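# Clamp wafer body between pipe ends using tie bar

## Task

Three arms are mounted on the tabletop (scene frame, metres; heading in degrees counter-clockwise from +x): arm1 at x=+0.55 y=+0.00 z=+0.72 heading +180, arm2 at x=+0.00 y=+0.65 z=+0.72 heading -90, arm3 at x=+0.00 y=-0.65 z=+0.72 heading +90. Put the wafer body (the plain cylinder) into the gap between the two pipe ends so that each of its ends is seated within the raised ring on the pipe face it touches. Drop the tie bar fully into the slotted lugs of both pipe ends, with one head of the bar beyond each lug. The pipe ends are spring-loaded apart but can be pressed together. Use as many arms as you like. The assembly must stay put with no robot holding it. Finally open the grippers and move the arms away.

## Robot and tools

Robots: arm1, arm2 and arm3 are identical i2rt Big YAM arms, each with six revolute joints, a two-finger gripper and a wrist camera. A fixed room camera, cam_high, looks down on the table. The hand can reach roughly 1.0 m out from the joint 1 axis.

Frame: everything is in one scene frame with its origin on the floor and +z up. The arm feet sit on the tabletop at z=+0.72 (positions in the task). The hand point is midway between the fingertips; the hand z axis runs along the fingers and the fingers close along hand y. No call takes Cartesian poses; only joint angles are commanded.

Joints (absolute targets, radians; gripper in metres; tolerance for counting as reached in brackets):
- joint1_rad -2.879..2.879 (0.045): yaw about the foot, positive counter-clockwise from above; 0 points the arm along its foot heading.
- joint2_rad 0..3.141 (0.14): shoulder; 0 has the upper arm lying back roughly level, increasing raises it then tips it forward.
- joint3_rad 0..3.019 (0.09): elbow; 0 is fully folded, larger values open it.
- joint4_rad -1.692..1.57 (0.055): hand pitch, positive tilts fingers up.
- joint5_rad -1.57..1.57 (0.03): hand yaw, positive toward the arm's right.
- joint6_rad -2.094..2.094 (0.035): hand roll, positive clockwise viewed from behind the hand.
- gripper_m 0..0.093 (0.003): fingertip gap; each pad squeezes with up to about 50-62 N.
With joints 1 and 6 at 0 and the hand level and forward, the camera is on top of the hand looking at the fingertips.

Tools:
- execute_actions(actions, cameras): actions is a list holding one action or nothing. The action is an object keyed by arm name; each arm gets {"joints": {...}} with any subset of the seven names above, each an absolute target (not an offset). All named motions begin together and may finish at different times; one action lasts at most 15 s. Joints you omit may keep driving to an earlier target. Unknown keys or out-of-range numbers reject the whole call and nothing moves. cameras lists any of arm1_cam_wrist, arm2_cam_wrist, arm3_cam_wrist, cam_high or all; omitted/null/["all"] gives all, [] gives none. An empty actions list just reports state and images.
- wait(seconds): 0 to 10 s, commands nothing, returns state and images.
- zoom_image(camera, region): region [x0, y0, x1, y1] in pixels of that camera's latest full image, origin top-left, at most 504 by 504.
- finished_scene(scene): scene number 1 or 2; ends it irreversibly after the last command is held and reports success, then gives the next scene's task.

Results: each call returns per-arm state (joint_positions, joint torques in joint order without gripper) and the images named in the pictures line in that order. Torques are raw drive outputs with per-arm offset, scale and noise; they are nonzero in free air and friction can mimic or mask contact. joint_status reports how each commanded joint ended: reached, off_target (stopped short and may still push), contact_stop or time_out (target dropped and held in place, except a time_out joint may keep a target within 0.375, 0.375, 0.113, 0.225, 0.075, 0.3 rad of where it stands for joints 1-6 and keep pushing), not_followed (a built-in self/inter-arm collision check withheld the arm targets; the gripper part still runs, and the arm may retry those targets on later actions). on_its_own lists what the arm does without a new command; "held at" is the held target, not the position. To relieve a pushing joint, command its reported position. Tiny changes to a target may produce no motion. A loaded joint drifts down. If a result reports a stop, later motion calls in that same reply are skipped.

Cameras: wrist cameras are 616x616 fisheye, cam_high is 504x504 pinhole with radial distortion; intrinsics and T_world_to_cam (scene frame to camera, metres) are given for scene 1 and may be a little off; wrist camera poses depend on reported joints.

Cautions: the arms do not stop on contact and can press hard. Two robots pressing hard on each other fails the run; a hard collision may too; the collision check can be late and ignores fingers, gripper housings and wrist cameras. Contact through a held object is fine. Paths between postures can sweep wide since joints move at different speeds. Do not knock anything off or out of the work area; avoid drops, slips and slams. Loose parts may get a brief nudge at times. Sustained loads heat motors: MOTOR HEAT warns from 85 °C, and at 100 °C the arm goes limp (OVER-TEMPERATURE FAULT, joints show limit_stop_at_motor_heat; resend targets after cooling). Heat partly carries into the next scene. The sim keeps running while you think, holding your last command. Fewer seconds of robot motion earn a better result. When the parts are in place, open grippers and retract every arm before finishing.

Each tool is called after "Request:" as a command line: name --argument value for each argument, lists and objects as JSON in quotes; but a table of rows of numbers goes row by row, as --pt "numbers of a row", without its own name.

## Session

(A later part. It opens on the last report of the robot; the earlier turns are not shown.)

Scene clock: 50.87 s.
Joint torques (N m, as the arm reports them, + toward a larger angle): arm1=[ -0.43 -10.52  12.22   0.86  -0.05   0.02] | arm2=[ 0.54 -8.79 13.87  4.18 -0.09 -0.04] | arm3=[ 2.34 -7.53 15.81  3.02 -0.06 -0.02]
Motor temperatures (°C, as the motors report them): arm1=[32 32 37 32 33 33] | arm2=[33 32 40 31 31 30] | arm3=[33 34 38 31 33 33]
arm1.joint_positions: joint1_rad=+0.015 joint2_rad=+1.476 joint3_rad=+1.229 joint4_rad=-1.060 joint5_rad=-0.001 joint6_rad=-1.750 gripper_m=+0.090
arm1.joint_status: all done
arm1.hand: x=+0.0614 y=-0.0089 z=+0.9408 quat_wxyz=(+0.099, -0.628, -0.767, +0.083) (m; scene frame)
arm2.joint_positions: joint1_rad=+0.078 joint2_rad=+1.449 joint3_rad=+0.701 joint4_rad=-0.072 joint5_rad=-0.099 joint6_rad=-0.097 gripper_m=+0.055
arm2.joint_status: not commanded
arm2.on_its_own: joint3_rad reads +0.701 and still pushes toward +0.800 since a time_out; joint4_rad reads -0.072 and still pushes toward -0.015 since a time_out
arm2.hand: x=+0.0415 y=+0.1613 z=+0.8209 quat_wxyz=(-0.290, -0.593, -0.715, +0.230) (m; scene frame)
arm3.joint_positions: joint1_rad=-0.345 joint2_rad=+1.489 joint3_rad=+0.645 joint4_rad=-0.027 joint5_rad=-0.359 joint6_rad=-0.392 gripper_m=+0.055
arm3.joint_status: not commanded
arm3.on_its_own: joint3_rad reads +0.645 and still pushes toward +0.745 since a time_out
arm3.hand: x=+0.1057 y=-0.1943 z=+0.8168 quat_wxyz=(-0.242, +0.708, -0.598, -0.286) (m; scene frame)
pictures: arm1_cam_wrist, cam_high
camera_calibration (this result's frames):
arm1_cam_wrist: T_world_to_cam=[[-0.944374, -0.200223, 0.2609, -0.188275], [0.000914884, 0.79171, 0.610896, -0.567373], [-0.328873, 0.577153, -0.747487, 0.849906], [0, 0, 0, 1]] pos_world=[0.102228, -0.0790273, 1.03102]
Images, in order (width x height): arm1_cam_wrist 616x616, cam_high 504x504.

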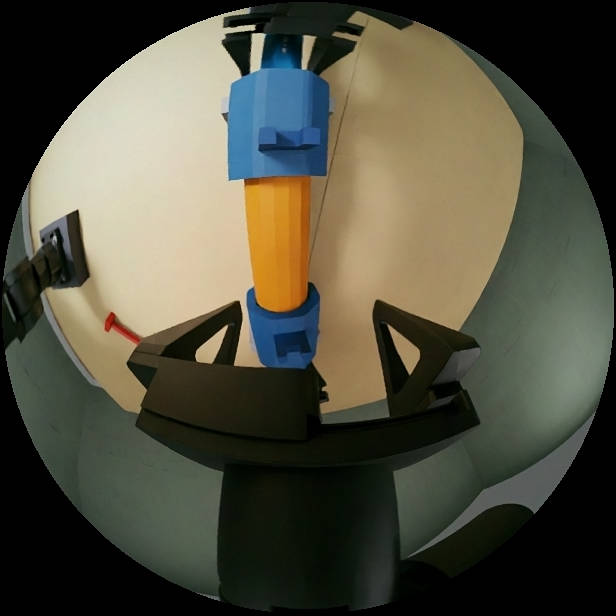

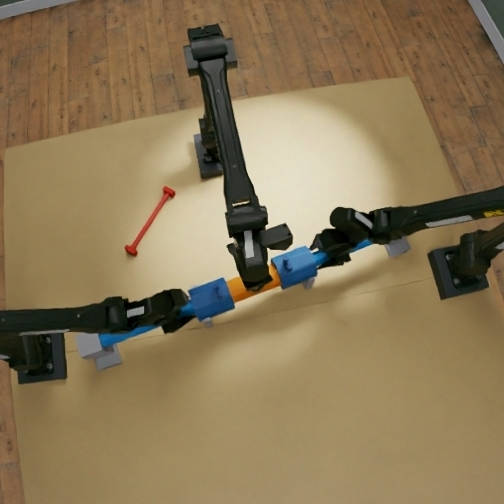

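Request:
zoom_image --camera "arm1_cam_wrist" --region '[200, 100, 380, 380]'

Region (200, 100, 380, 380) of arm1_cam_wrist's 616x616 image, scaled by 1.800, with more detail than that image has; it fills the left 324 columns of this view, and the rest is white.

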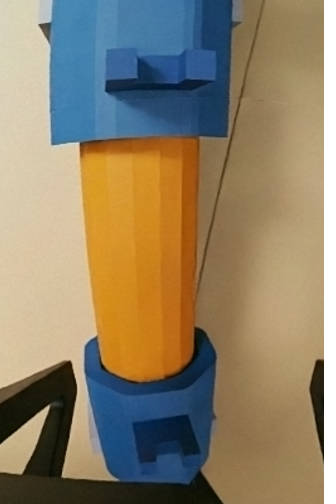

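Request:
execute_actions --actions '[{"arm1":{"joints":{"joint1_rad":-0.15,"joint2_rad":1.28,"joint3_rad":0.90,"joint4_rad":-1.19,"joint6_rad":-1.0,"gripper_m":0.06}}}]' --cameras '[]'

Request:
execute_actions --actions '[{"arm1":{"joints":{"joint1_rad":-0.933,"joint2_rad":1.39,"joint3_rad":0.775,"joint4_rad":-0.94,"joint6_rad":-0.216}}}]' --cameras '["arm1_cam_wrist","cam_high"]'

Scene clock: 53.87 s.
Joint torques (N m, as the arm reports them, + toward a larger angle): arm1=[-0.13 -7.72  9.41 -0.4  -0.1   0.23] | arm2=[ 0.57 -8.86 13.87  4.21 -0.07 -0.03] | arm3=[ 2.36 -7.52 15.81  3.03 -0.07 -0.02]
Motor temperatures (°C, as the motors report them): arm1=[32 32 37 32 33 33] | arm2=[33 32 41 31 31 30] | arm3=[33 34 39 31 33 33]
arm1.joint_positions: joint1_rad=-0.159 joint2_rad=+1.278 joint3_rad=+0.901 joint4_rad=-1.182 joint5_rad=+0.001 joint6_rad=-1.010 gripper_m=+0.060
arm1.joint_status: all done
arm1.hand: x=+0.2181 y=+0.0523 z=+0.8847 quat_wxyz=(+0.004, -0.910, -0.414, +0.002) (m; scene frame)
arm2.joint_positions: joint1_rad=+0.078 joint2_rad=+1.449 joint3_rad=+0.701 joint4_rad=-0.072 joint5_rad=-0.099 joint6_rad=-0.097 gripper_m=+0.055
arm2.joint_status: not commanded
arm2.on_its_own: joint3_rad reads +0.701 and still pushes toward +0.800 since a time_out; joint4_rad reads -0.072 and still pushes toward -0.015 since a time_out
arm2.hand: x=+0.0415 y=+0.1613 z=+0.8209 quat_wxyz=(-0.290, -0.593, -0.715, +0.230) (m; scene frame)
arm3.joint_positions: joint1_rad=-0.345 joint2_rad=+1.489 joint3_rad=+0.645 joint4_rad=-0.027 joint5_rad=-0.359 joint6_rad=-0.392 gripper_m=+0.055
arm3.joint_status: not commanded
arm3.on_its_own: joint3_rad reads +0.645 and still pushes toward +0.745 since a time_out
arm3.hand: x=+0.1057 y=-0.1943 z=+0.8168 quat_wxyz=(-0.242, +0.708, -0.598, -0.286) (m; scene frame)
pictures: none
No camera images: the call's "cameras" was empty. Leave "cameras" out to get every camera's image.

Scene clock: 55.60 s.
Joint torques (N m, as the arm reports them, + toward a larger angle): arm1=[-1.19 -9.    8.82  0.4   0.    0.25] | arm2=[ 0.79 -8.86 13.8   4.14 -0.1  -0.06] | arm3=[ 2.34 -7.56 15.84  3.02 -0.06 -0.02]
Motor temperatures (°C, as the motors report them): arm1=[32 32 37 32 33 33] | arm2=[33 32 41 31 31 30] | arm3=[33 34 39 31 33 33]
arm1.joint_positions: joint1_rad=-0.928 joint2_rad=+1.394 joint3_rad=+0.771 joint4_rad=-0.950 joint5_rad=+0.000 joint6_rad=-0.227 gripper_m=+0.060
arm1.joint_status: all done
arm1.hand: x=+0.3505 y=+0.2652 z=+0.8061 quat_wxyz=(+0.001, -0.940, +0.342, -0.002) (m; scene frame)
arm2.joint_positions: joint1_rad=+0.078 joint2_rad=+1.449 joint3_rad=+0.701 joint4_rad=-0.072 joint5_rad=-0.099 joint6_rad=-0.097 gripper_m=+0.055
arm2.joint_status: not commanded
arm2.on_its_own: joint3_rad reads +0.701 and still pushes toward +0.800 since a time_out; joint4_rad reads -0.072 and still pushes toward -0.015 since a time_out
arm2.hand: x=+0.0415 y=+0.1613 z=+0.8209 quat_wxyz=(-0.290, -0.593, -0.715, +0.230) (m; scene frame)
arm3.joint_positions: joint1_rad=-0.345 joint2_rad=+1.489 joint3_rad=+0.645 joint4_rad=-0.027 joint5_rad=-0.359 joint6_rad=-0.392 gripper_m=+0.055
arm3.joint_status: not commanded
arm3.on_its_own: joint3_rad reads +0.645 and still pushes toward +0.745 since a time_out
arm3.hand: x=+0.1057 y=-0.1943 z=+0.8168 quat_wxyz=(-0.242, +0.708, -0.598, -0.286) (m; scene frame)
pictures: arm1_cam_wrist, cam_high
camera_calibration (this result's frames):
arm1_cam_wrist: T_world_to_cam=[[0.639654, 0.768554, 0.0128963, -0.437512], [0.612096, -0.519442, 0.596254, -0.557073], [0.464953, -0.373503, -0.802692, 0.704474], [0, 0, 0, 1]] pos_world=[0.293291, 0.310009, 0.903275]
Images, in order (width x height): arm1_cam_wrist 616x616, cam_high 504x504.

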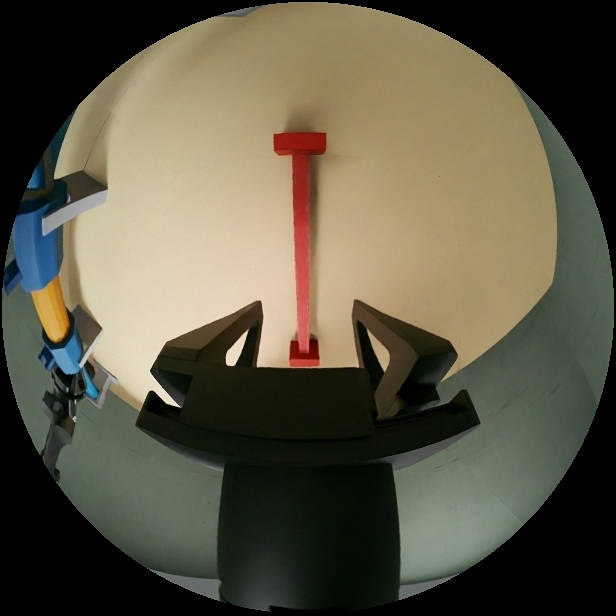

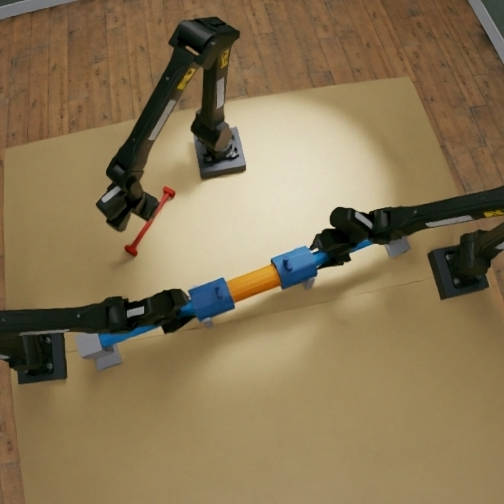

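Request:
execute_actions --actions '[{"arm1":{"joints":{"joint1_rad":-0.918,"joint2_rad":1.503,"joint3_rad":0.658,"joint4_rad":-0.707}}}]' --cameras '["arm1_cam_wrist","arm2_cam_wrist"]'

Scene clock: 57.33 s.
Joint torques (N m, as the arm reports them, + toward a larger angle): arm1=[-0.02 -8.96  7.45  0.53 -0.01  0.25] | arm2=[ 0.67 -8.75 13.8   4.1  -0.09 -0.04] | arm3=[ 2.4  -7.52 15.81  3.01 -0.06 -0.02]
Motor temperatures (°C, as the motors report them): arm1=[32 32 37 32 33 33] | arm2=[33 32 41 31 31 30] | arm3=[33 34 40 31 33 33]
arm1.joint_positions: joint1_rad=-0.928 joint2_rad=+1.502 joint3_rad=+0.651 joint4_rad=-0.720 joint5_rad=+0.000 joint6_rad=-0.226 gripper_m=+0.060
arm1.joint_status: all done
arm1.hand: x=+0.3609 y=+0.2519 z=+0.7393 quat_wxyz=(+0.001, -0.940, +0.342, -0.002) (m; scene frame)
arm2.joint_positions: joint1_rad=+0.078 joint2_rad=+1.449 joint3_rad=+0.701 joint4_rad=-0.072 joint5_rad=-0.099 joint6_rad=-0.097 gripper_m=+0.055
arm2.joint_status: not commanded
arm2.on_its_own: joint3_rad reads +0.701 and still pushes toward +0.800 since a time_out; joint4_rad reads -0.072 and still pushes toward -0.015 since a time_out
arm2.hand: x=+0.0415 y=+0.1613 z=+0.8209 quat_wxyz=(-0.290, -0.593, -0.715, +0.230) (m; scene frame)
arm3.joint_positions: joint1_rad=-0.345 joint2_rad=+1.489 joint3_rad=+0.645 joint4_rad=-0.027 joint5_rad=-0.359 joint6_rad=-0.392 gripper_m=+0.055
arm3.joint_status: not commanded
arm3.on_its_own: joint3_rad reads +0.645 and still pushes toward +0.745 since a time_out
arm3.hand: x=+0.1057 y=-0.1943 z=+0.8168 quat_wxyz=(-0.242, +0.708, -0.598, -0.286) (m; scene frame)
pictures: arm1_cam_wrist, arm2_cam_wrist
camera_calibration (this result's frames):
arm1_cam_wrist: T_world_to_cam=[[0.640246, 0.768057, 0.0131601, -0.433361], [0.612113, -0.520453, 0.595355, -0.529588], [0.464116, -0.373118, -0.803355, 0.641808], [0, 0, 0, 1]] pos_world=[0.303752, 0.296691, 0.836596]
arm2_cam_wrist: T_world_to_cam=[[-0.983232, -0.182089, -0.00992803, 0.073539], [-0.178623, 0.972623, -0.148653, -0.0216279], [0.0367243, -0.144387, -0.98884, 0.954211], [0, 0, 0, 1]] pos_world=[0.0333999, 0.172202, 0.941077]
Images, in order (width x height): arm1_cam_wrist 616x616, arm2_cam_wrist 616x616.

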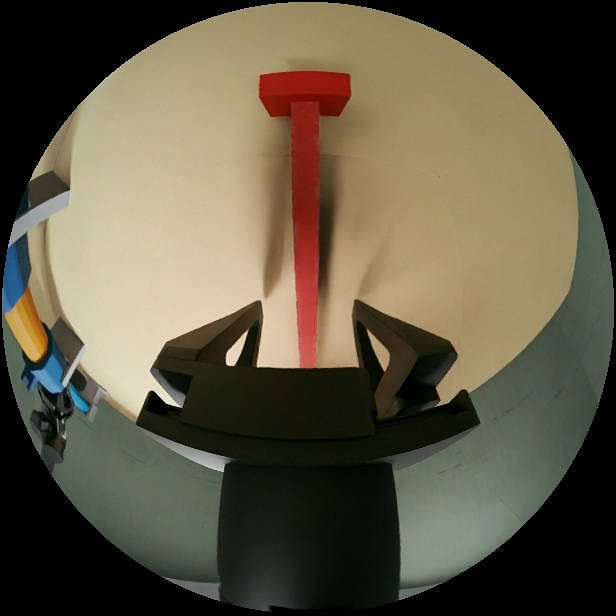

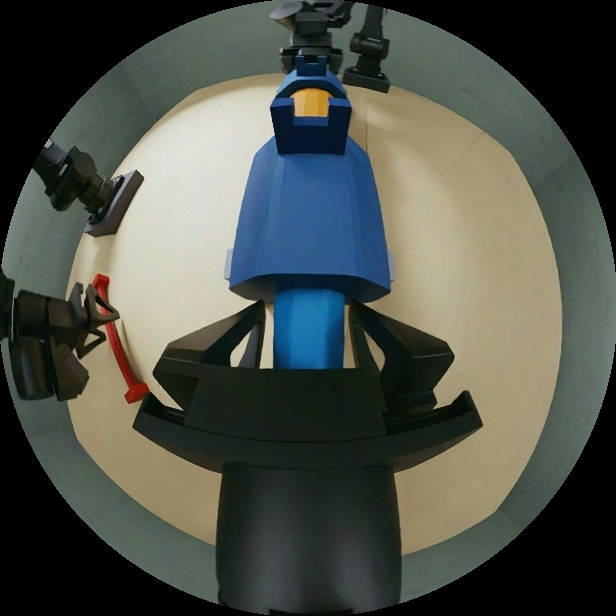

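Request:
execute_actions --actions '[{"arm1":{"joints":{"gripper_m":0.0}}}]' --cameras '["arm1_cam_wrist"]'

Scene clock: 58.57 s.
Joint torques (N m, as the arm reports them, + toward a larger angle): arm1=[ 0.14 -8.84  7.55  0.48 -0.01  0.25] | arm2=[ 0.9  -9.07 13.82  4.25 -0.11 -0.05] | arm3=[ 2.35 -7.58 15.83  3.02 -0.06 -0.02]
Motor temperatures (°C, as the motors report them): arm1=[32 32 37 32 33 33] | arm2=[33 32 42 31 31 30] | arm3=[33 34 40 31 33 33]
arm1.joint_positions: joint1_rad=-0.928 joint2_rad=+1.502 joint3_rad=+0.651 joint4_rad=-0.720 joint5_rad=+0.000 joint6_rad=-0.225 gripper_m=+0.011
arm1.joint_status: gripper_m off_target (ended at +0.011, target +0.000)
arm1.hand: x=+0.3607 y=+0.2520 z=+0.7393 quat_wxyz=(+0.002, -0.939, +0.343, -0.001) (m; scene frame)
arm2.joint_positions: joint1_rad=+0.078 joint2_rad=+1.449 joint3_rad=+0.701 joint4_rad=-0.072 joint5_rad=-0.099 joint6_rad=-0.097 gripper_m=+0.055
arm2.joint_status: not commanded
arm2.on_its_own: joint3_rad reads +0.701 and still pushes toward +0.800 since a time_out; joint4_rad reads -0.072 and still pushes toward -0.015 since a time_out
arm2.hand: x=+0.0415 y=+0.1613 z=+0.8209 quat_wxyz=(-0.290, -0.593, -0.715, +0.230) (m; scene frame)
arm3.joint_positions: joint1_rad=-0.345 joint2_rad=+1.489 joint3_rad=+0.645 joint4_rad=-0.027 joint5_rad=-0.359 joint6_rad=-0.392 gripper_m=+0.055
arm3.joint_status: not commanded
arm3.on_its_own: joint3_rad reads +0.645 and still pushes toward +0.745 since a time_out
arm3.hand: x=+0.1057 y=-0.1943 z=+0.8168 quat_wxyz=(-0.242, +0.708, -0.598, -0.286) (m; scene frame)
pictures: arm1_cam_wrist
camera_calibration (this result's frames):
arm1_cam_wrist: T_world_to_cam=[[0.640839, 0.767565, 0.012964, -0.433285], [0.612172, -0.521146, 0.594687, -0.528782], [0.463217, -0.373163, -0.803853, 0.642629], [0, 0, 0, 1]] pos_world=[0.303695, 0.296808, 0.836656]
Images, in order (width x height): arm1_cam_wrist 616x616.

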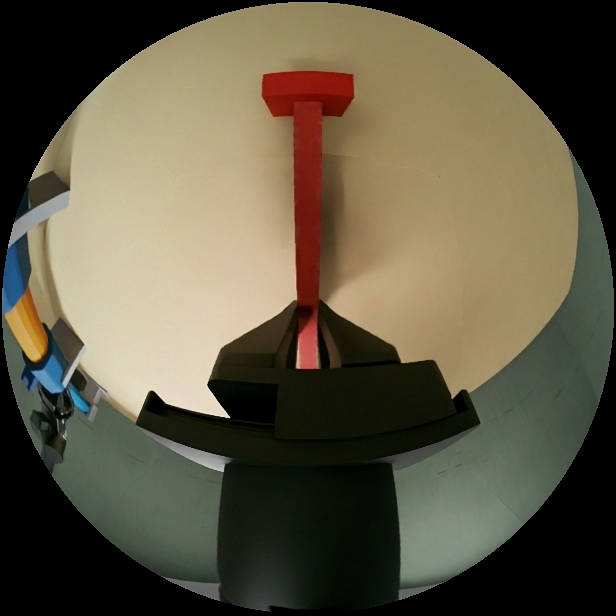

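Request:
execute_actions --actions '[{"arm1":{"joints":{"joint2_rad":1.208,"joint3_rad":1.07,"joint4_rad":-1.413}}}]' --cameras '[]'

Request:
execute_actions --actions '[{"arm1":{"joints":{"joint1_rad":0.022,"joint6_rad":1.417}}}]' --cameras '["arm1_cam_wrist","cam_high"]'

Scene clock: 60.70 s.
Joint torques (N m, as the arm reports them, + toward a larger angle): arm1=[-0.22 -7.1  12.23 -0.48  0.    0.25] | arm2=[ 0.92 -9.32 13.8   4.23 -0.07 -0.01] | arm3=[ 2.35 -7.58 15.82  3.02 -0.06 -0.02]
Motor temperatures (°C, as the motors report them): arm1=[32 32 37 32 33 33] | arm2=[33 32 42 31 31 30] | arm3=[33 34 40 31 33 33]
arm1.joint_positions: joint1_rad=-0.928 joint2_rad=+1.195 joint3_rad=+1.047 joint4_rad=-1.401 joint5_rad=+0.000 joint6_rad=-0.225 gripper_m=+0.011
arm1.joint_status: all done
arm1.hand: x=+0.3516 y=+0.2625 z=+0.9650 quat_wxyz=(+0.007, -0.939, +0.343, +0.008) (m; scene frame)
arm2.joint_positions: joint1_rad=+0.078 joint2_rad=+1.449 joint3_rad=+0.701 joint4_rad=-0.072 joint5_rad=-0.099 joint6_rad=-0.097 gripper_m=+0.055
arm2.joint_status: not commanded
arm2.on_its_own: joint3_rad reads +0.701 and still pushes toward +0.800 since a time_out; joint4_rad reads -0.072 and still pushes toward -0.015 since a time_out
arm2.hand: x=+0.0415 y=+0.1613 z=+0.8209 quat_wxyz=(-0.290, -0.593, -0.715, +0.230) (m; scene frame)
arm3.joint_positions: joint1_rad=-0.345 joint2_rad=+1.489 joint3_rad=+0.645 joint4_rad=-0.027 joint5_rad=-0.359 joint6_rad=-0.392 gripper_m=+0.055
arm3.joint_status: not commanded
arm3.on_its_own: joint3_rad reads +0.645 and still pushes toward +0.745 since a time_out
arm3.hand: x=+0.1057 y=-0.1943 z=+0.8168 quat_wxyz=(-0.242, +0.708, -0.598, -0.286) (m; scene frame)
pictures: none
No camera images: the call's "cameras" was empty. Leave "cameras" out to get every camera's image.

Scene clock: 62.90 s.
Joint torques (N m, as the arm reports them, + toward a larger angle): arm1=[-0.59 -6.8  12.16 -0.55  0.19  0.32] | arm2=[ 0.7  -8.65 13.94  4.17 -0.05 -0.05] | arm3=[ 2.38 -7.55 15.83  3.02 -0.06 -0.03]
Motor temperatures (°C, as the motors report them): arm1=[32 32 37 32 33 33] | arm2=[33 32 43 31 31 30] | arm3=[33 34 41 31 33 33]
arm1.joint_positions: joint1_rad=+0.017 joint2_rad=+1.196 joint3_rad=+1.047 joint4_rad=-1.401 joint5_rad=-0.001 joint6_rad=+1.407 gripper_m=+0.011
arm1.joint_status: all done
arm1.hand: x=+0.2203 y=-0.0070 z=+0.9636 quat_wxyz=(-0.005, -0.769, +0.639, +0.006) (m; scene frame)
arm2.joint_positions: joint1_rad=+0.078 joint2_rad=+1.449 joint3_rad=+0.701 joint4_rad=-0.072 joint5_rad=-0.099 joint6_rad=-0.097 gripper_m=+0.055
arm2.joint_status: not commanded
arm2.on_its_own: joint3_rad reads +0.701 and still pushes toward +0.800 since a time_out; joint4_rad reads -0.072 and still pushes toward -0.015 since a time_out
arm2.hand: x=+0.0415 y=+0.1613 z=+0.8209 quat_wxyz=(-0.290, -0.593, -0.715, +0.230) (m; scene frame)
arm3.joint_positions: joint1_rad=-0.345 joint2_rad=+1.489 joint3_rad=+0.645 joint4_rad=-0.027 joint5_rad=-0.359 joint6_rad=-0.392 gripper_m=+0.055
arm3.joint_status: not commanded
arm3.on_its_own: joint3_rad reads +0.645 and still pushes toward +0.745 since a time_out
arm3.hand: x=+0.1057 y=-0.1943 z=+0.8168 quat_wxyz=(-0.242, +0.708, -0.598, -0.286) (m; scene frame)
pictures: arm1_cam_wrist, cam_high
camera_calibration (this result's frames):
arm1_cam_wrist: T_world_to_cam=[[0.982195, 0.187745, -0.00673374, -0.207626], [0.155421, -0.791908, 0.59053, -0.608422], [0.105537, -0.581062, -0.806988, 0.871636], [0, 0, 0, 1]] pos_world=[0.206501, 0.0636404, 1.06129]
Images, in order (width x height): arm1_cam_wrist 616x616, cam_high 504x504.

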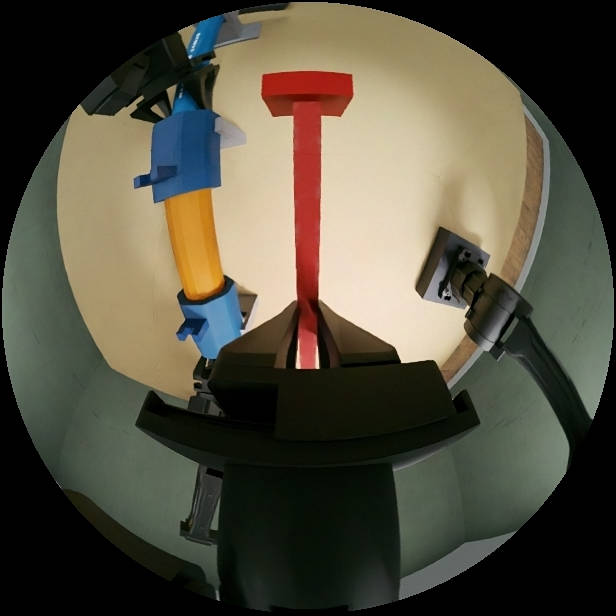

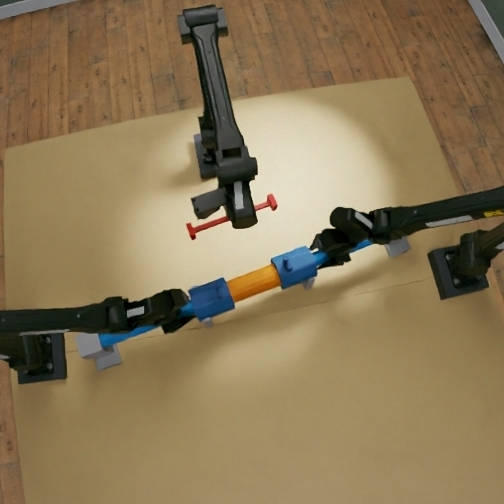

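Request:
execute_actions --actions '[{"arm1":{"joints":{"joint2_rad":1.612,"joint3_rad":1.51,"joint4_rad":-1.41}}}]'

Scene clock: 64.47 s.
Joint torques (N m, as the arm reports them, + toward a larger angle): arm1=[ -0.33 -13.46  15.58  -0.25   0.19   0.24] | arm2=[ 1.02 -8.83 13.81  4.18 -0.08 -0.04] | arm3=[ 2.31 -7.55 15.83  3.02 -0.06 -0.02]
Motor temperatures (°C, as the motors report them): arm1=[32 32 38 32 33 33] | arm2=[33 32 43 31 31 30] | arm3=[33 34 41 31 33 33]
arm1.joint_positions: joint1_rad=+0.017 joint2_rad=+1.610 joint3_rad=+1.445 joint4_rad=-1.407 joint5_rad=-0.001 joint6_rad=+1.408 gripper_m=+0.011
arm1.joint_status: all done
arm1.hand: x=+0.0683 y=-0.0101 z=+0.9553 quat_wxyz=(+0.002, -0.769, +0.639, -0.002) (m; scene frame)
arm2.joint_positions: joint1_rad=+0.078 joint2_rad=+1.449 joint3_rad=+0.701 joint4_rad=-0.072 joint5_rad=-0.099 joint6_rad=-0.097 gripper_m=+0.055
arm2.joint_status: not commanded
arm2.on_its_own: joint3_rad reads +0.701 and still pushes toward +0.800 since a time_out; joint4_rad reads -0.072 and still pushes toward -0.015 since a time_out
arm2.hand: x=+0.0415 y=+0.1613 z=+0.8209 quat_wxyz=(-0.290, -0.593, -0.715, +0.230) (m; scene frame)
arm3.joint_positions: joint1_rad=-0.345 joint2_rad=+1.489 joint3_rad=+0.645 joint4_rad=-0.027 joint5_rad=-0.359 joint6_rad=-0.392 gripper_m=+0.055
arm3.joint_status: not commanded
arm3.on_its_own: joint3_rad reads +0.645 and still pushes toward +0.745 since a time_out
arm3.hand: x=+0.1057 y=-0.1943 z=+0.8168 quat_wxyz=(-0.242, +0.708, -0.598, -0.286) (m; scene frame)
pictures: arm1_cam_wrist, arm2_cam_wrist, arm3_cam_wrist, cam_high
camera_calibration (this result's frames):
arm1_cam_wrist: T_world_to_cam=[[0.982407, 0.1862, 0.0143268, -0.0779739], [0.141533, -0.792398, 0.593358, -0.584151], [0.121836, -0.580892, -0.804811, 0.876005], [0, 0, 0, 1]] pos_world=[0.0525503, 0.060503, 1.05275]
arm2_cam_wrist: T_world_to_cam=[[-0.983232, -0.182089, -0.00992803, 0.073539], [-0.178623, 0.972623, -0.148653, -0.0216279], [0.0367243, -0.144387, -0.98884, 0.954211], [0, 0, 0, 1]] pos_world=[0.0333999, 0.172202, 0.941077]
arm3_cam_wrist: T_world_to_cam=[[0.985751, 0.16819, 0.00269031, -0.0732638], [0.166845, -0.975586, -0.142812, -0.0841535], [-0.0213948, 0.141226, -0.989746, 0.961216], [0, 0, 0, 1]] pos_world=[0.106825, -0.205525, 0.939539]
Images, in order (width x height): arm1_cam_wrist 616x616, arm2_cam_wrist 616x616, arm3_cam_wrist 616x616, cam_high 504x504.

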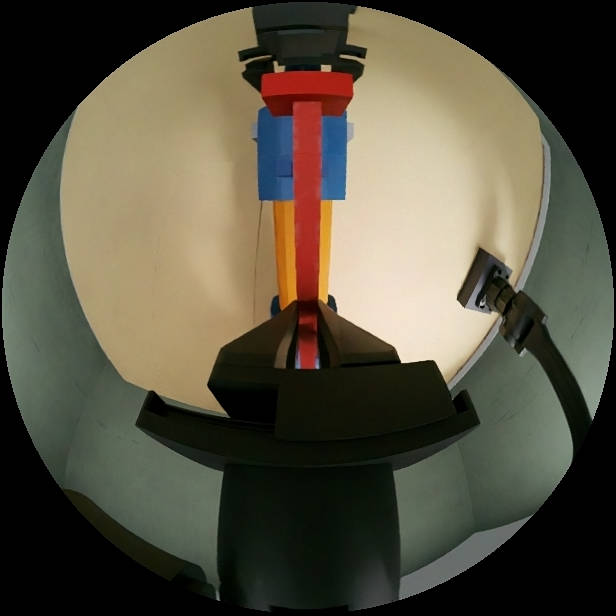

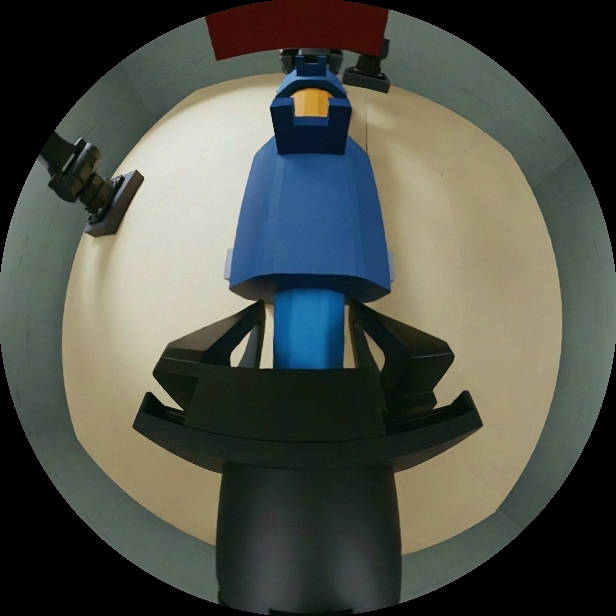

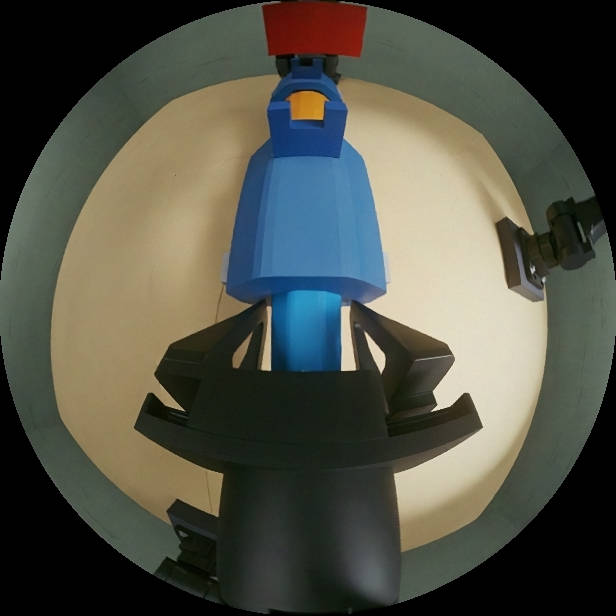

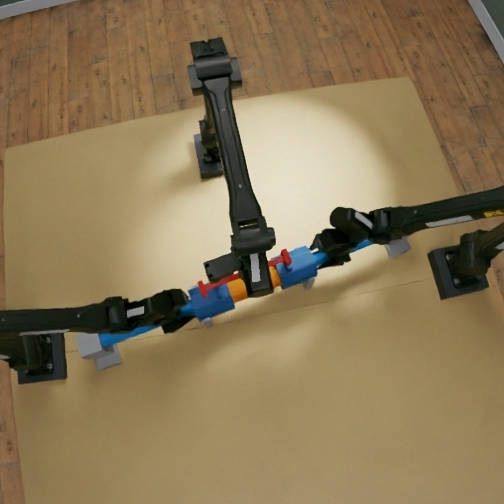

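Request:
execute_actions --actions '[]'

Scene clock: 66.33 s.
Joint torques (N m, as the arm reports them, + toward a larger angle): arm1=[ -0.71 -13.52  15.61  -0.22   0.17   0.24] | arm2=[ 1.   -8.85 13.94  4.17 -0.08 -0.04] | arm3=[ 2.32 -7.57 15.81  3.01 -0.06 -0.02]
Motor temperatures (°C, as the motors report them): arm1=[32 32 38 32 33 33] | arm2=[33 32 43 31 31 30] | arm3=[33 34 41 31 33 33]
arm1.joint_positions: joint1_rad=+0.017 joint2_rad=+1.610 joint3_rad=+1.445 joint4_rad=-1.407 joint5_rad=-0.001 joint6_rad=+1.408 gripper_m=+0.011
arm1.joint_status: all done
arm1.hand: x=+0.0683 y=-0.0101 z=+0.9553 quat_wxyz=(+0.002, -0.769, +0.639, -0.002) (m; scene frame)
arm2.joint_positions: joint1_rad=+0.078 joint2_rad=+1.449 joint3_rad=+0.701 joint4_rad=-0.072 joint5_rad=-0.099 joint6_rad=-0.097 gripper_m=+0.055
arm2.joint_status: not commanded
arm2.on_its_own: joint3_rad reads +0.701 and still pushes toward +0.800 since a time_out; joint4_rad reads -0.072 and still pushes toward -0.015 since a time_out
arm2.hand: x=+0.0415 y=+0.1613 z=+0.8209 quat_wxyz=(-0.290, -0.593, -0.715, +0.230) (m; scene frame)
arm3.joint_positions: joint1_rad=-0.345 joint2_rad=+1.489 joint3_rad=+0.645 joint4_rad=-0.027 joint5_rad=-0.359 joint6_rad=-0.392 gripper_m=+0.055
arm3.joint_status: not commanded
arm3.on_its_own: joint3_rad reads +0.645 and still pushes toward +0.745 since a time_out
arm3.hand: x=+0.1057 y=-0.1943 z=+0.8168 quat_wxyz=(-0.242, +0.708, -0.598, -0.286) (m; scene frame)
pictures: arm1_cam_wrist, arm2_cam_wrist, arm3_cam_wrist, cam_high
camera_calibration (this result's frames):
arm1_cam_wrist: T_world_to_cam=[[0.982407, 0.1862, 0.0143268, -0.0779739], [0.141533, -0.792398, 0.593358, -0.584151], [0.121836, -0.580892, -0.804811, 0.876005], [0, 0, 0, 1]] pos_world=[0.0525503, 0.060503, 1.05275]
arm2_cam_wrist: T_world_to_cam=[[-0.983232, -0.182089, -0.00992803, 0.073539], [-0.178623, 0.972623, -0.148653, -0.0216279], [0.0367243, -0.144387, -0.98884, 0.954211], [0, 0, 0, 1]] pos_world=[0.0333999, 0.172202, 0.941077]
arm3_cam_wrist: T_world_to_cam=[[0.985751, 0.16819, 0.00269031, -0.0732638], [0.166845, -0.975586, -0.142812, -0.0841535], [-0.0213948, 0.141226, -0.989746, 0.961216], [0, 0, 0, 1]] pos_world=[0.106825, -0.205525, 0.939539]
Images, in order (width x height): arm1_cam_wrist 616x616, arm2_cam_wrist 616x616, arm3_cam_wrist 616x616, cam_high 504x504.

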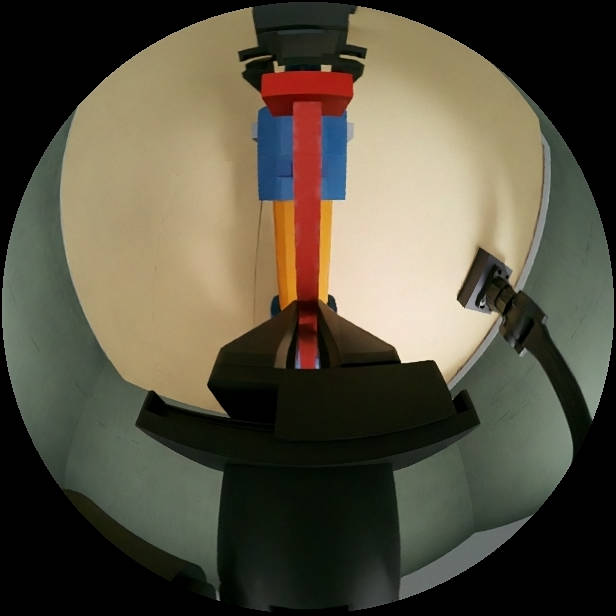

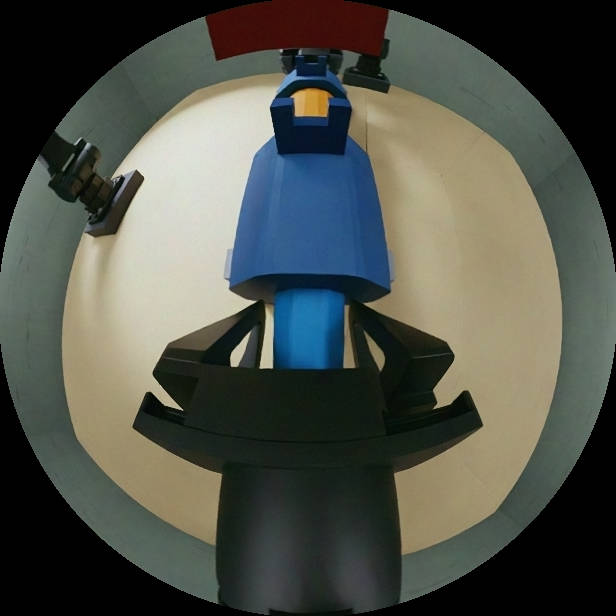

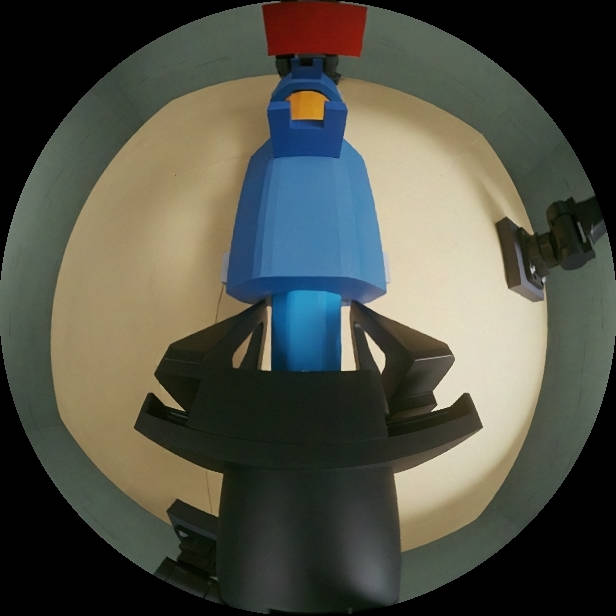

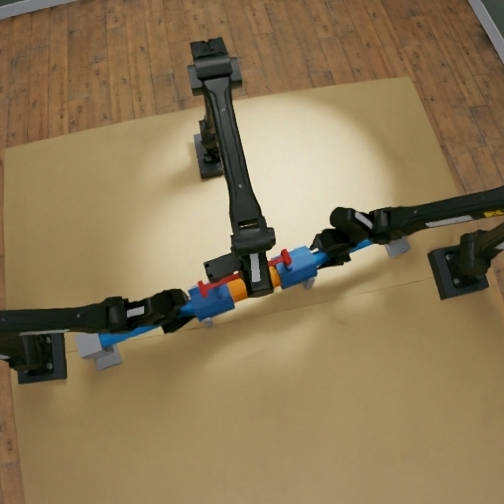

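Request:
execute_actions --actions '[{"arm1": {"joints": {"joint1_rad": 0.061, "joint6_rad": 1.455}}}]' --cameras '["arm1_cam_wrist", "arm2_cam_wrist", "arm3_cam_wrist"]'

Scene clock: 67.53 s.
Joint torques (N m, as the arm reports them, + toward a larger angle): arm1=[ -1.53 -13.57  15.61  -0.22   0.17   0.34] | arm2=[ 0.68 -8.75 13.91  4.14 -0.07 -0.07] | arm3=[ 2.33 -7.53 15.82  3.02 -0.06 -0.02]
Motor temperatures (°C, as the motors report them): arm1=[32 32 39 32 33 33] | arm2=[33 32 43 31 31 30] | arm3=[33 34 41 31 33 33]
arm1.joint_positions: joint1_rad=+0.057 joint2_rad=+1.610 joint3_rad=+1.445 joint4_rad=-1.407 joint5_rad=-0.001 joint6_rad=+1.444 gripper_m=+0.011
arm1.joint_status: all done
arm1.hand: x=+0.0691 y=-0.0292 z=+0.9553 quat_wxyz=(+0.002, -0.770, +0.638, -0.002) (m; scene frame)
arm2.joint_positions: joint1_rad=+0.078 joint2_rad=+1.449 joint3_rad=+0.701 joint4_rad=-0.072 joint5_rad=-0.099 joint6_rad=-0.097 gripper_m=+0.055
arm2.joint_status: not commanded
arm2.on_its_own: joint3_rad reads +0.701 and still pushes toward +0.800 since a time_out; joint4_rad reads -0.072 and still pushes toward -0.015 since a time_out
arm2.hand: x=+0.0415 y=+0.1613 z=+0.8209 quat_wxyz=(-0.290, -0.593, -0.715, +0.230) (m; scene frame)
arm3.joint_positions: joint1_rad=-0.345 joint2_rad=+1.489 joint3_rad=+0.645 joint4_rad=-0.027 joint5_rad=-0.359 joint6_rad=-0.392 gripper_m=+0.055
arm3.joint_status: not commanded
arm3.on_its_own: joint3_rad reads +0.645 and still pushes toward +0.745 since a time_out
arm3.hand: x=+0.1057 y=-0.1943 z=+0.8168 quat_wxyz=(-0.242, +0.708, -0.598, -0.286) (m; scene frame)
pictures: arm1_cam_wrist, arm2_cam_wrist, arm3_cam_wrist
camera_calibration (this result's frames):
arm1_cam_wrist: T_world_to_cam=[[0.981762, 0.189571, 0.0143858, -0.0750854], [0.144222, -0.791931, 0.593334, -0.599494], [0.123871, -0.580438, -0.804828, 0.864692], [0, 0, 0, 1]] pos_world=[0.0530656, 0.0413754, 1.05271]
arm2_cam_wrist: T_world_to_cam=[[-0.983232, -0.182089, -0.00992803, 0.073539], [-0.178623, 0.972623, -0.148653, -0.0216279], [0.0367243, -0.144387, -0.98884, 0.954211], [0, 0, 0, 1]] pos_world=[0.0333999, 0.172202, 0.941077]
arm3_cam_wrist: T_world_to_cam=[[0.985751, 0.16819, 0.00269031, -0.0732638], [0.166845, -0.975586, -0.142812, -0.0841535], [-0.0213948, 0.141226, -0.989746, 0.961216], [0, 0, 0, 1]] pos_world=[0.106825, -0.205525, 0.939539]
Images, in order (width x height): arm1_cam_wrist 616x616, arm2_cam_wrist 616x616, arm3_cam_wrist 616x616.

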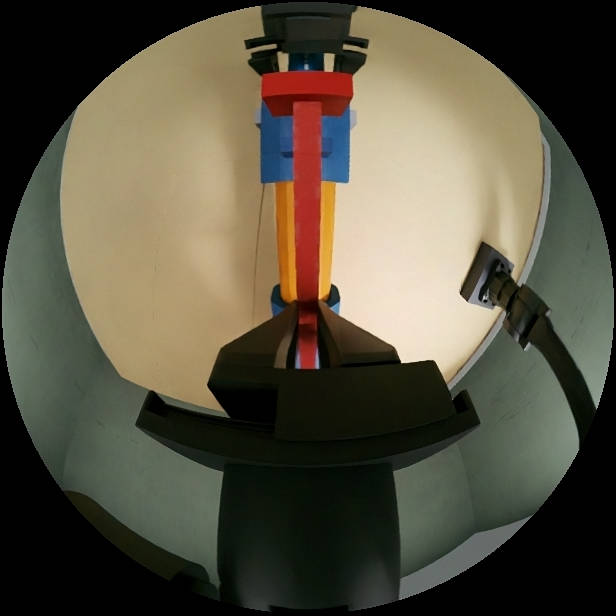

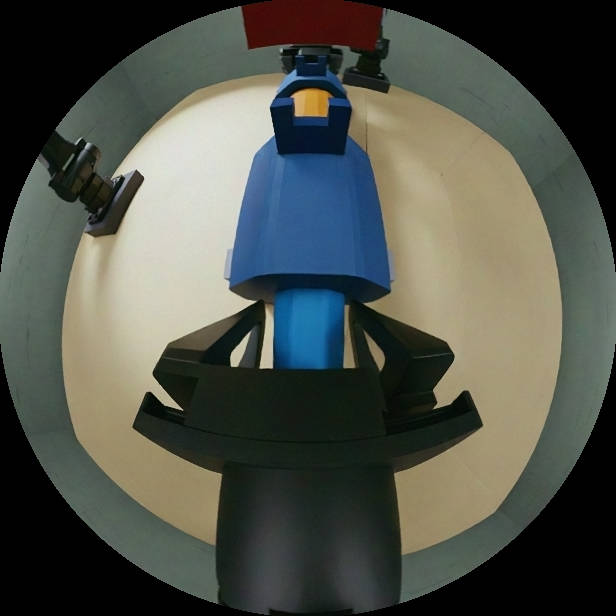

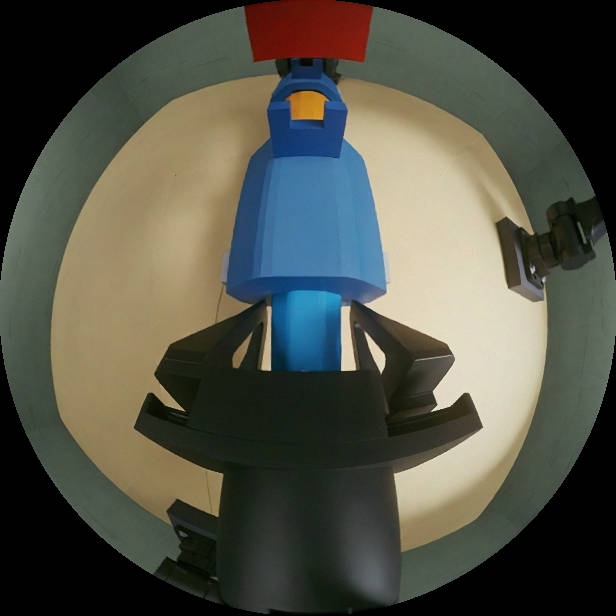

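Request:
execute_actions --actions '[{"arm1": {"joints": {"joint1_rad": 0.069, "joint2_rad": 1.636, "joint3_rad": 1.394, "joint4_rad": -1.337, "joint6_rad": 1.465}}}]' --cameras '["arm1_cam_wrist", "arm2_cam_wrist", "arm3_cam_wrist"]'

Scene clock: 69.97 s.
Joint torques (N m, as the arm reports them, + toward a larger angle): arm1=[  0.18 -13.62  10.33   0.36   0.17   0.27] | arm2=[ 0.82 -8.64 13.87  4.13 -0.07 -0.04] | arm3=[ 2.34 -7.54 15.81  3.03 -0.06 -0.03]
Motor temperatures (°C, as the motors report them): arm1=[32 32 39 32 33 33] | arm2=[33 32 44 31 31 30] | arm3=[33 34 41 31 33 33]
arm1.joint_positions: joint1_rad=+0.057 joint2_rad=+1.623 joint3_rad=+1.390 joint4_rad=-1.349 joint5_rad=-0.001 joint6_rad=+1.455 gripper_m=+0.011
arm1.joint_status: all done
arm1.hand: x=+0.0721 y=-0.0290 z=+0.9288 quat_wxyz=(+0.006, -0.767, +0.642, -0.005) (m; scene frame)
arm2.joint_positions: joint1_rad=+0.078 joint2_rad=+1.449 joint3_rad=+0.701 joint4_rad=-0.072 joint5_rad=-0.099 joint6_rad=-0.097 gripper_m=+0.055
arm2.joint_status: not commanded
arm2.on_its_own: joint3_rad reads +0.701 and still pushes toward +0.800 since a time_out; joint4_rad reads -0.072 and still pushes toward -0.015 since a time_out
arm2.hand: x=+0.0415 y=+0.1613 z=+0.8209 quat_wxyz=(-0.290, -0.593, -0.715, +0.230) (m; scene frame)
arm3.joint_positions: joint1_rad=-0.345 joint2_rad=+1.489 joint3_rad=+0.645 joint4_rad=-0.027 joint5_rad=-0.359 joint6_rad=-0.392 gripper_m=+0.055
arm3.joint_status: not commanded
arm3.on_its_own: joint3_rad reads +0.645 and still pushes toward +0.745 since a time_out
arm3.hand: x=+0.1057 y=-0.1943 z=+0.8168 quat_wxyz=(-0.242, +0.708, -0.598, -0.286) (m; scene frame)
pictures: arm1_cam_wrist, arm2_cam_wrist, arm3_cam_wrist
camera_calibration (this result's frames):
arm1_cam_wrist: T_world_to_cam=[[0.983465, 0.179416, 0.0246089, -0.0876451], [0.129943, -0.793778, 0.594165, -0.58384], [0.126137, -0.581143, -0.803967, 0.842171], [0, 0, 0, 1]] pos_world=[0.0558333, 0.0417074, 1.02613]
arm2_cam_wrist: T_world_to_cam=[[-0.983232, -0.182089, -0.00992803, 0.073539], [-0.178623, 0.972623, -0.148653, -0.0216279], [0.0367243, -0.144387, -0.98884, 0.954211], [0, 0, 0, 1]] pos_world=[0.0333999, 0.172202, 0.941077]
arm3_cam_wrist: T_world_to_cam=[[0.985751, 0.16819, 0.00269031, -0.0732638], [0.166845, -0.975586, -0.142812, -0.0841535], [-0.0213948, 0.141226, -0.989746, 0.961216], [0, 0, 0, 1]] pos_world=[0.106825, -0.205525, 0.939539]
Images, in order (width x height): arm1_cam_wrist 616x616, arm2_cam_wrist 616x616, arm3_cam_wrist 616x616.

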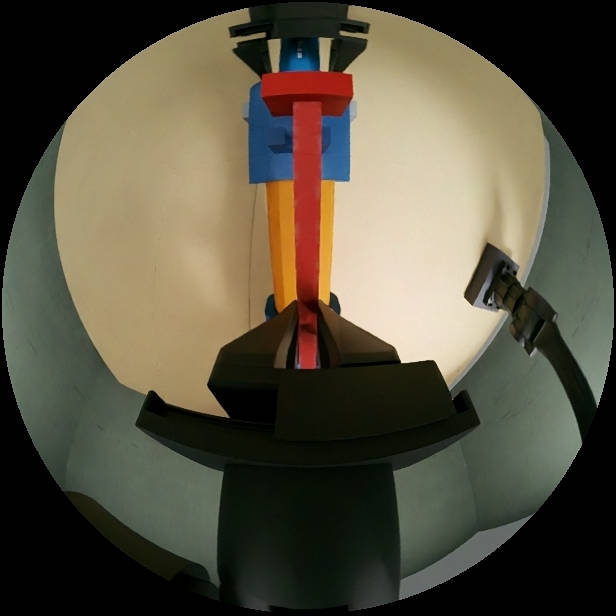

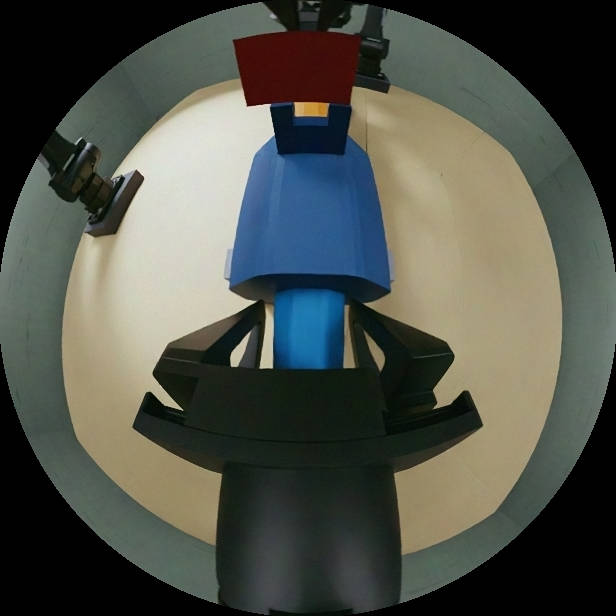

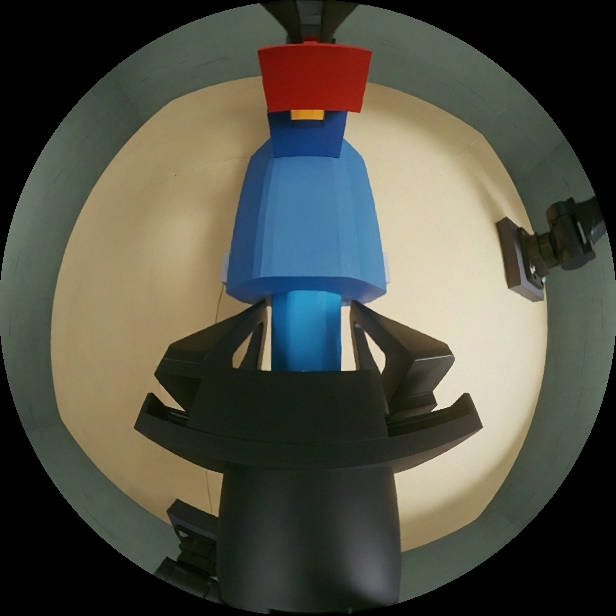

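Request:
execute_actions --actions '[{"arm1": {"joints": {"joint1_rad": 0.075, "joint4_rad": -1.325}}}]' --cameras '["arm1_cam_wrist", "arm2_cam_wrist", "arm3_cam_wrist"]'

Scene clock: 70.77 s.
Joint torques (N m, as the arm reports them, + toward a larger angle): arm1=[  1.   -12.81  10.13   0.48   0.17   0.26] | arm2=[ 0.96 -8.66 13.83  4.19 -0.09 -0.04] | arm3=[ 2.37 -7.54 15.83  3.01 -0.06 -0.02]
Motor temperatures (°C, as the motors report them): arm1=[32 32 39 32 33 33] | arm2=[33 32 44 31 31 30] | arm3=[33 34 41 31 33 33]
arm1.joint_positions: joint1_rad=+0.064 joint2_rad=+1.623 joint3_rad=+1.390 joint4_rad=-1.338 joint5_rad=-0.001 joint6_rad=+1.455 gripper_m=+0.011
arm1.joint_status: all done
arm1.hand: x=+0.0695 y=-0.0324 z=+0.9288 quat_wxyz=(+0.002, -0.769, +0.640, -0.001) (m; scene frame)
arm2.joint_positions: joint1_rad=+0.078 joint2_rad=+1.449 joint3_rad=+0.701 joint4_rad=-0.072 joint5_rad=-0.099 joint6_rad=-0.097 gripper_m=+0.055
arm2.joint_status: not commanded
arm2.on_its_own: joint3_rad reads +0.701 and still pushes toward +0.800 since a time_out; joint4_rad reads -0.072 and still pushes toward -0.015 since a time_out
arm2.hand: x=+0.0415 y=+0.1613 z=+0.8209 quat_wxyz=(-0.290, -0.593, -0.715, +0.230) (m; scene frame)
arm3.joint_positions: joint1_rad=-0.345 joint2_rad=+1.489 joint3_rad=+0.645 joint4_rad=-0.027 joint5_rad=-0.359 joint6_rad=-0.392 gripper_m=+0.055
arm3.joint_status: not commanded
arm3.on_its_own: joint3_rad reads +0.645 and still pushes toward +0.745 since a time_out
arm3.hand: x=+0.1057 y=-0.1943 z=+0.8168 quat_wxyz=(-0.242, +0.708, -0.598, -0.286) (m; scene frame)
pictures: arm1_cam_wrist, arm2_cam_wrist, arm3_cam_wrist
camera_calibration (this result's frames):
arm1_cam_wrist: T_world_to_cam=[[0.982493, 0.185827, 0.0132595, -0.0736492], [0.141877, -0.792448, 0.59321, -0.586131], [0.120742, -0.580943, -0.804939, 0.84174], [0, 0, 0, 1]] pos_world=[0.0538845, 0.0382115, 1.02622]
arm2_cam_wrist: T_world_to_cam=[[-0.983232, -0.182089, -0.00992803, 0.073539], [-0.178623, 0.972623, -0.148653, -0.0216279], [0.0367243, -0.144387, -0.98884, 0.954211], [0, 0, 0, 1]] pos_world=[0.0333999, 0.172202, 0.941077]
arm3_cam_wrist: T_world_to_cam=[[0.985751, 0.16819, 0.00269031, -0.0732638], [0.166845, -0.975586, -0.142812, -0.0841535], [-0.0213948, 0.141226, -0.989746, 0.961216], [0, 0, 0, 1]] pos_world=[0.106825, -0.205525, 0.939539]
Images, in order (width x height): arm1_cam_wrist 616x616, arm2_cam_wrist 616x616, arm3_cam_wrist 616x616.

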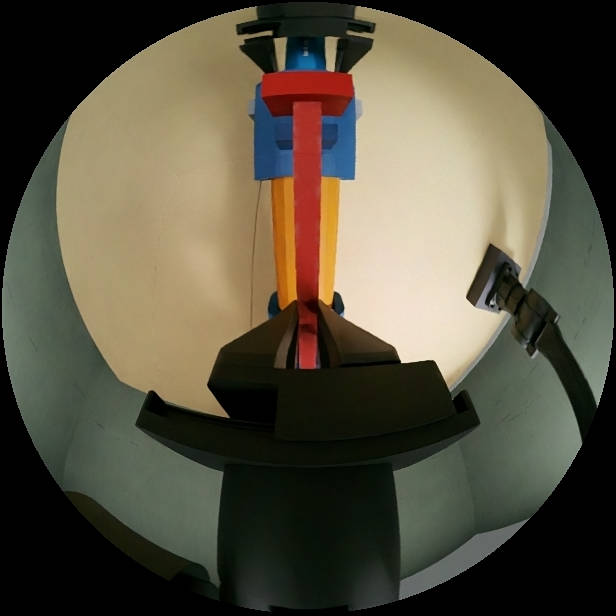

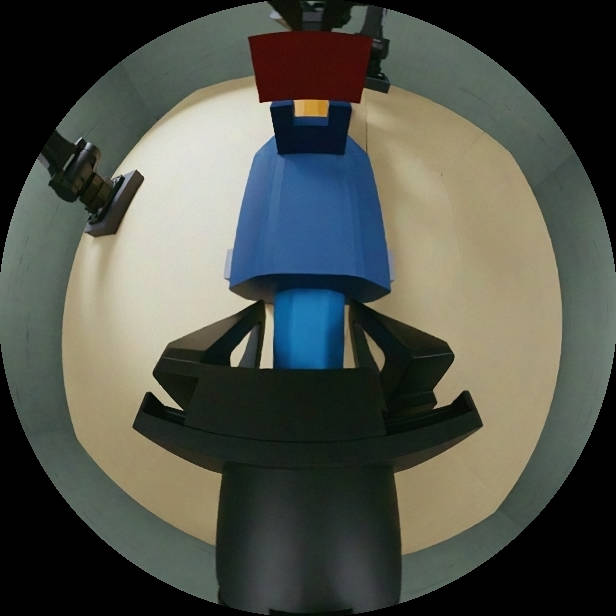

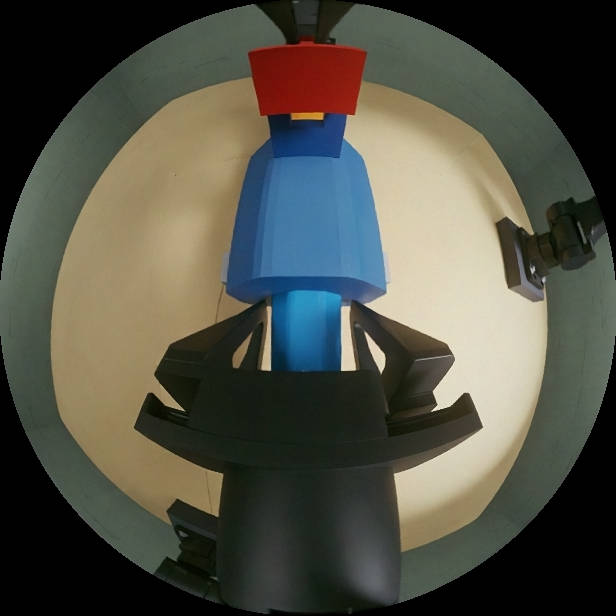

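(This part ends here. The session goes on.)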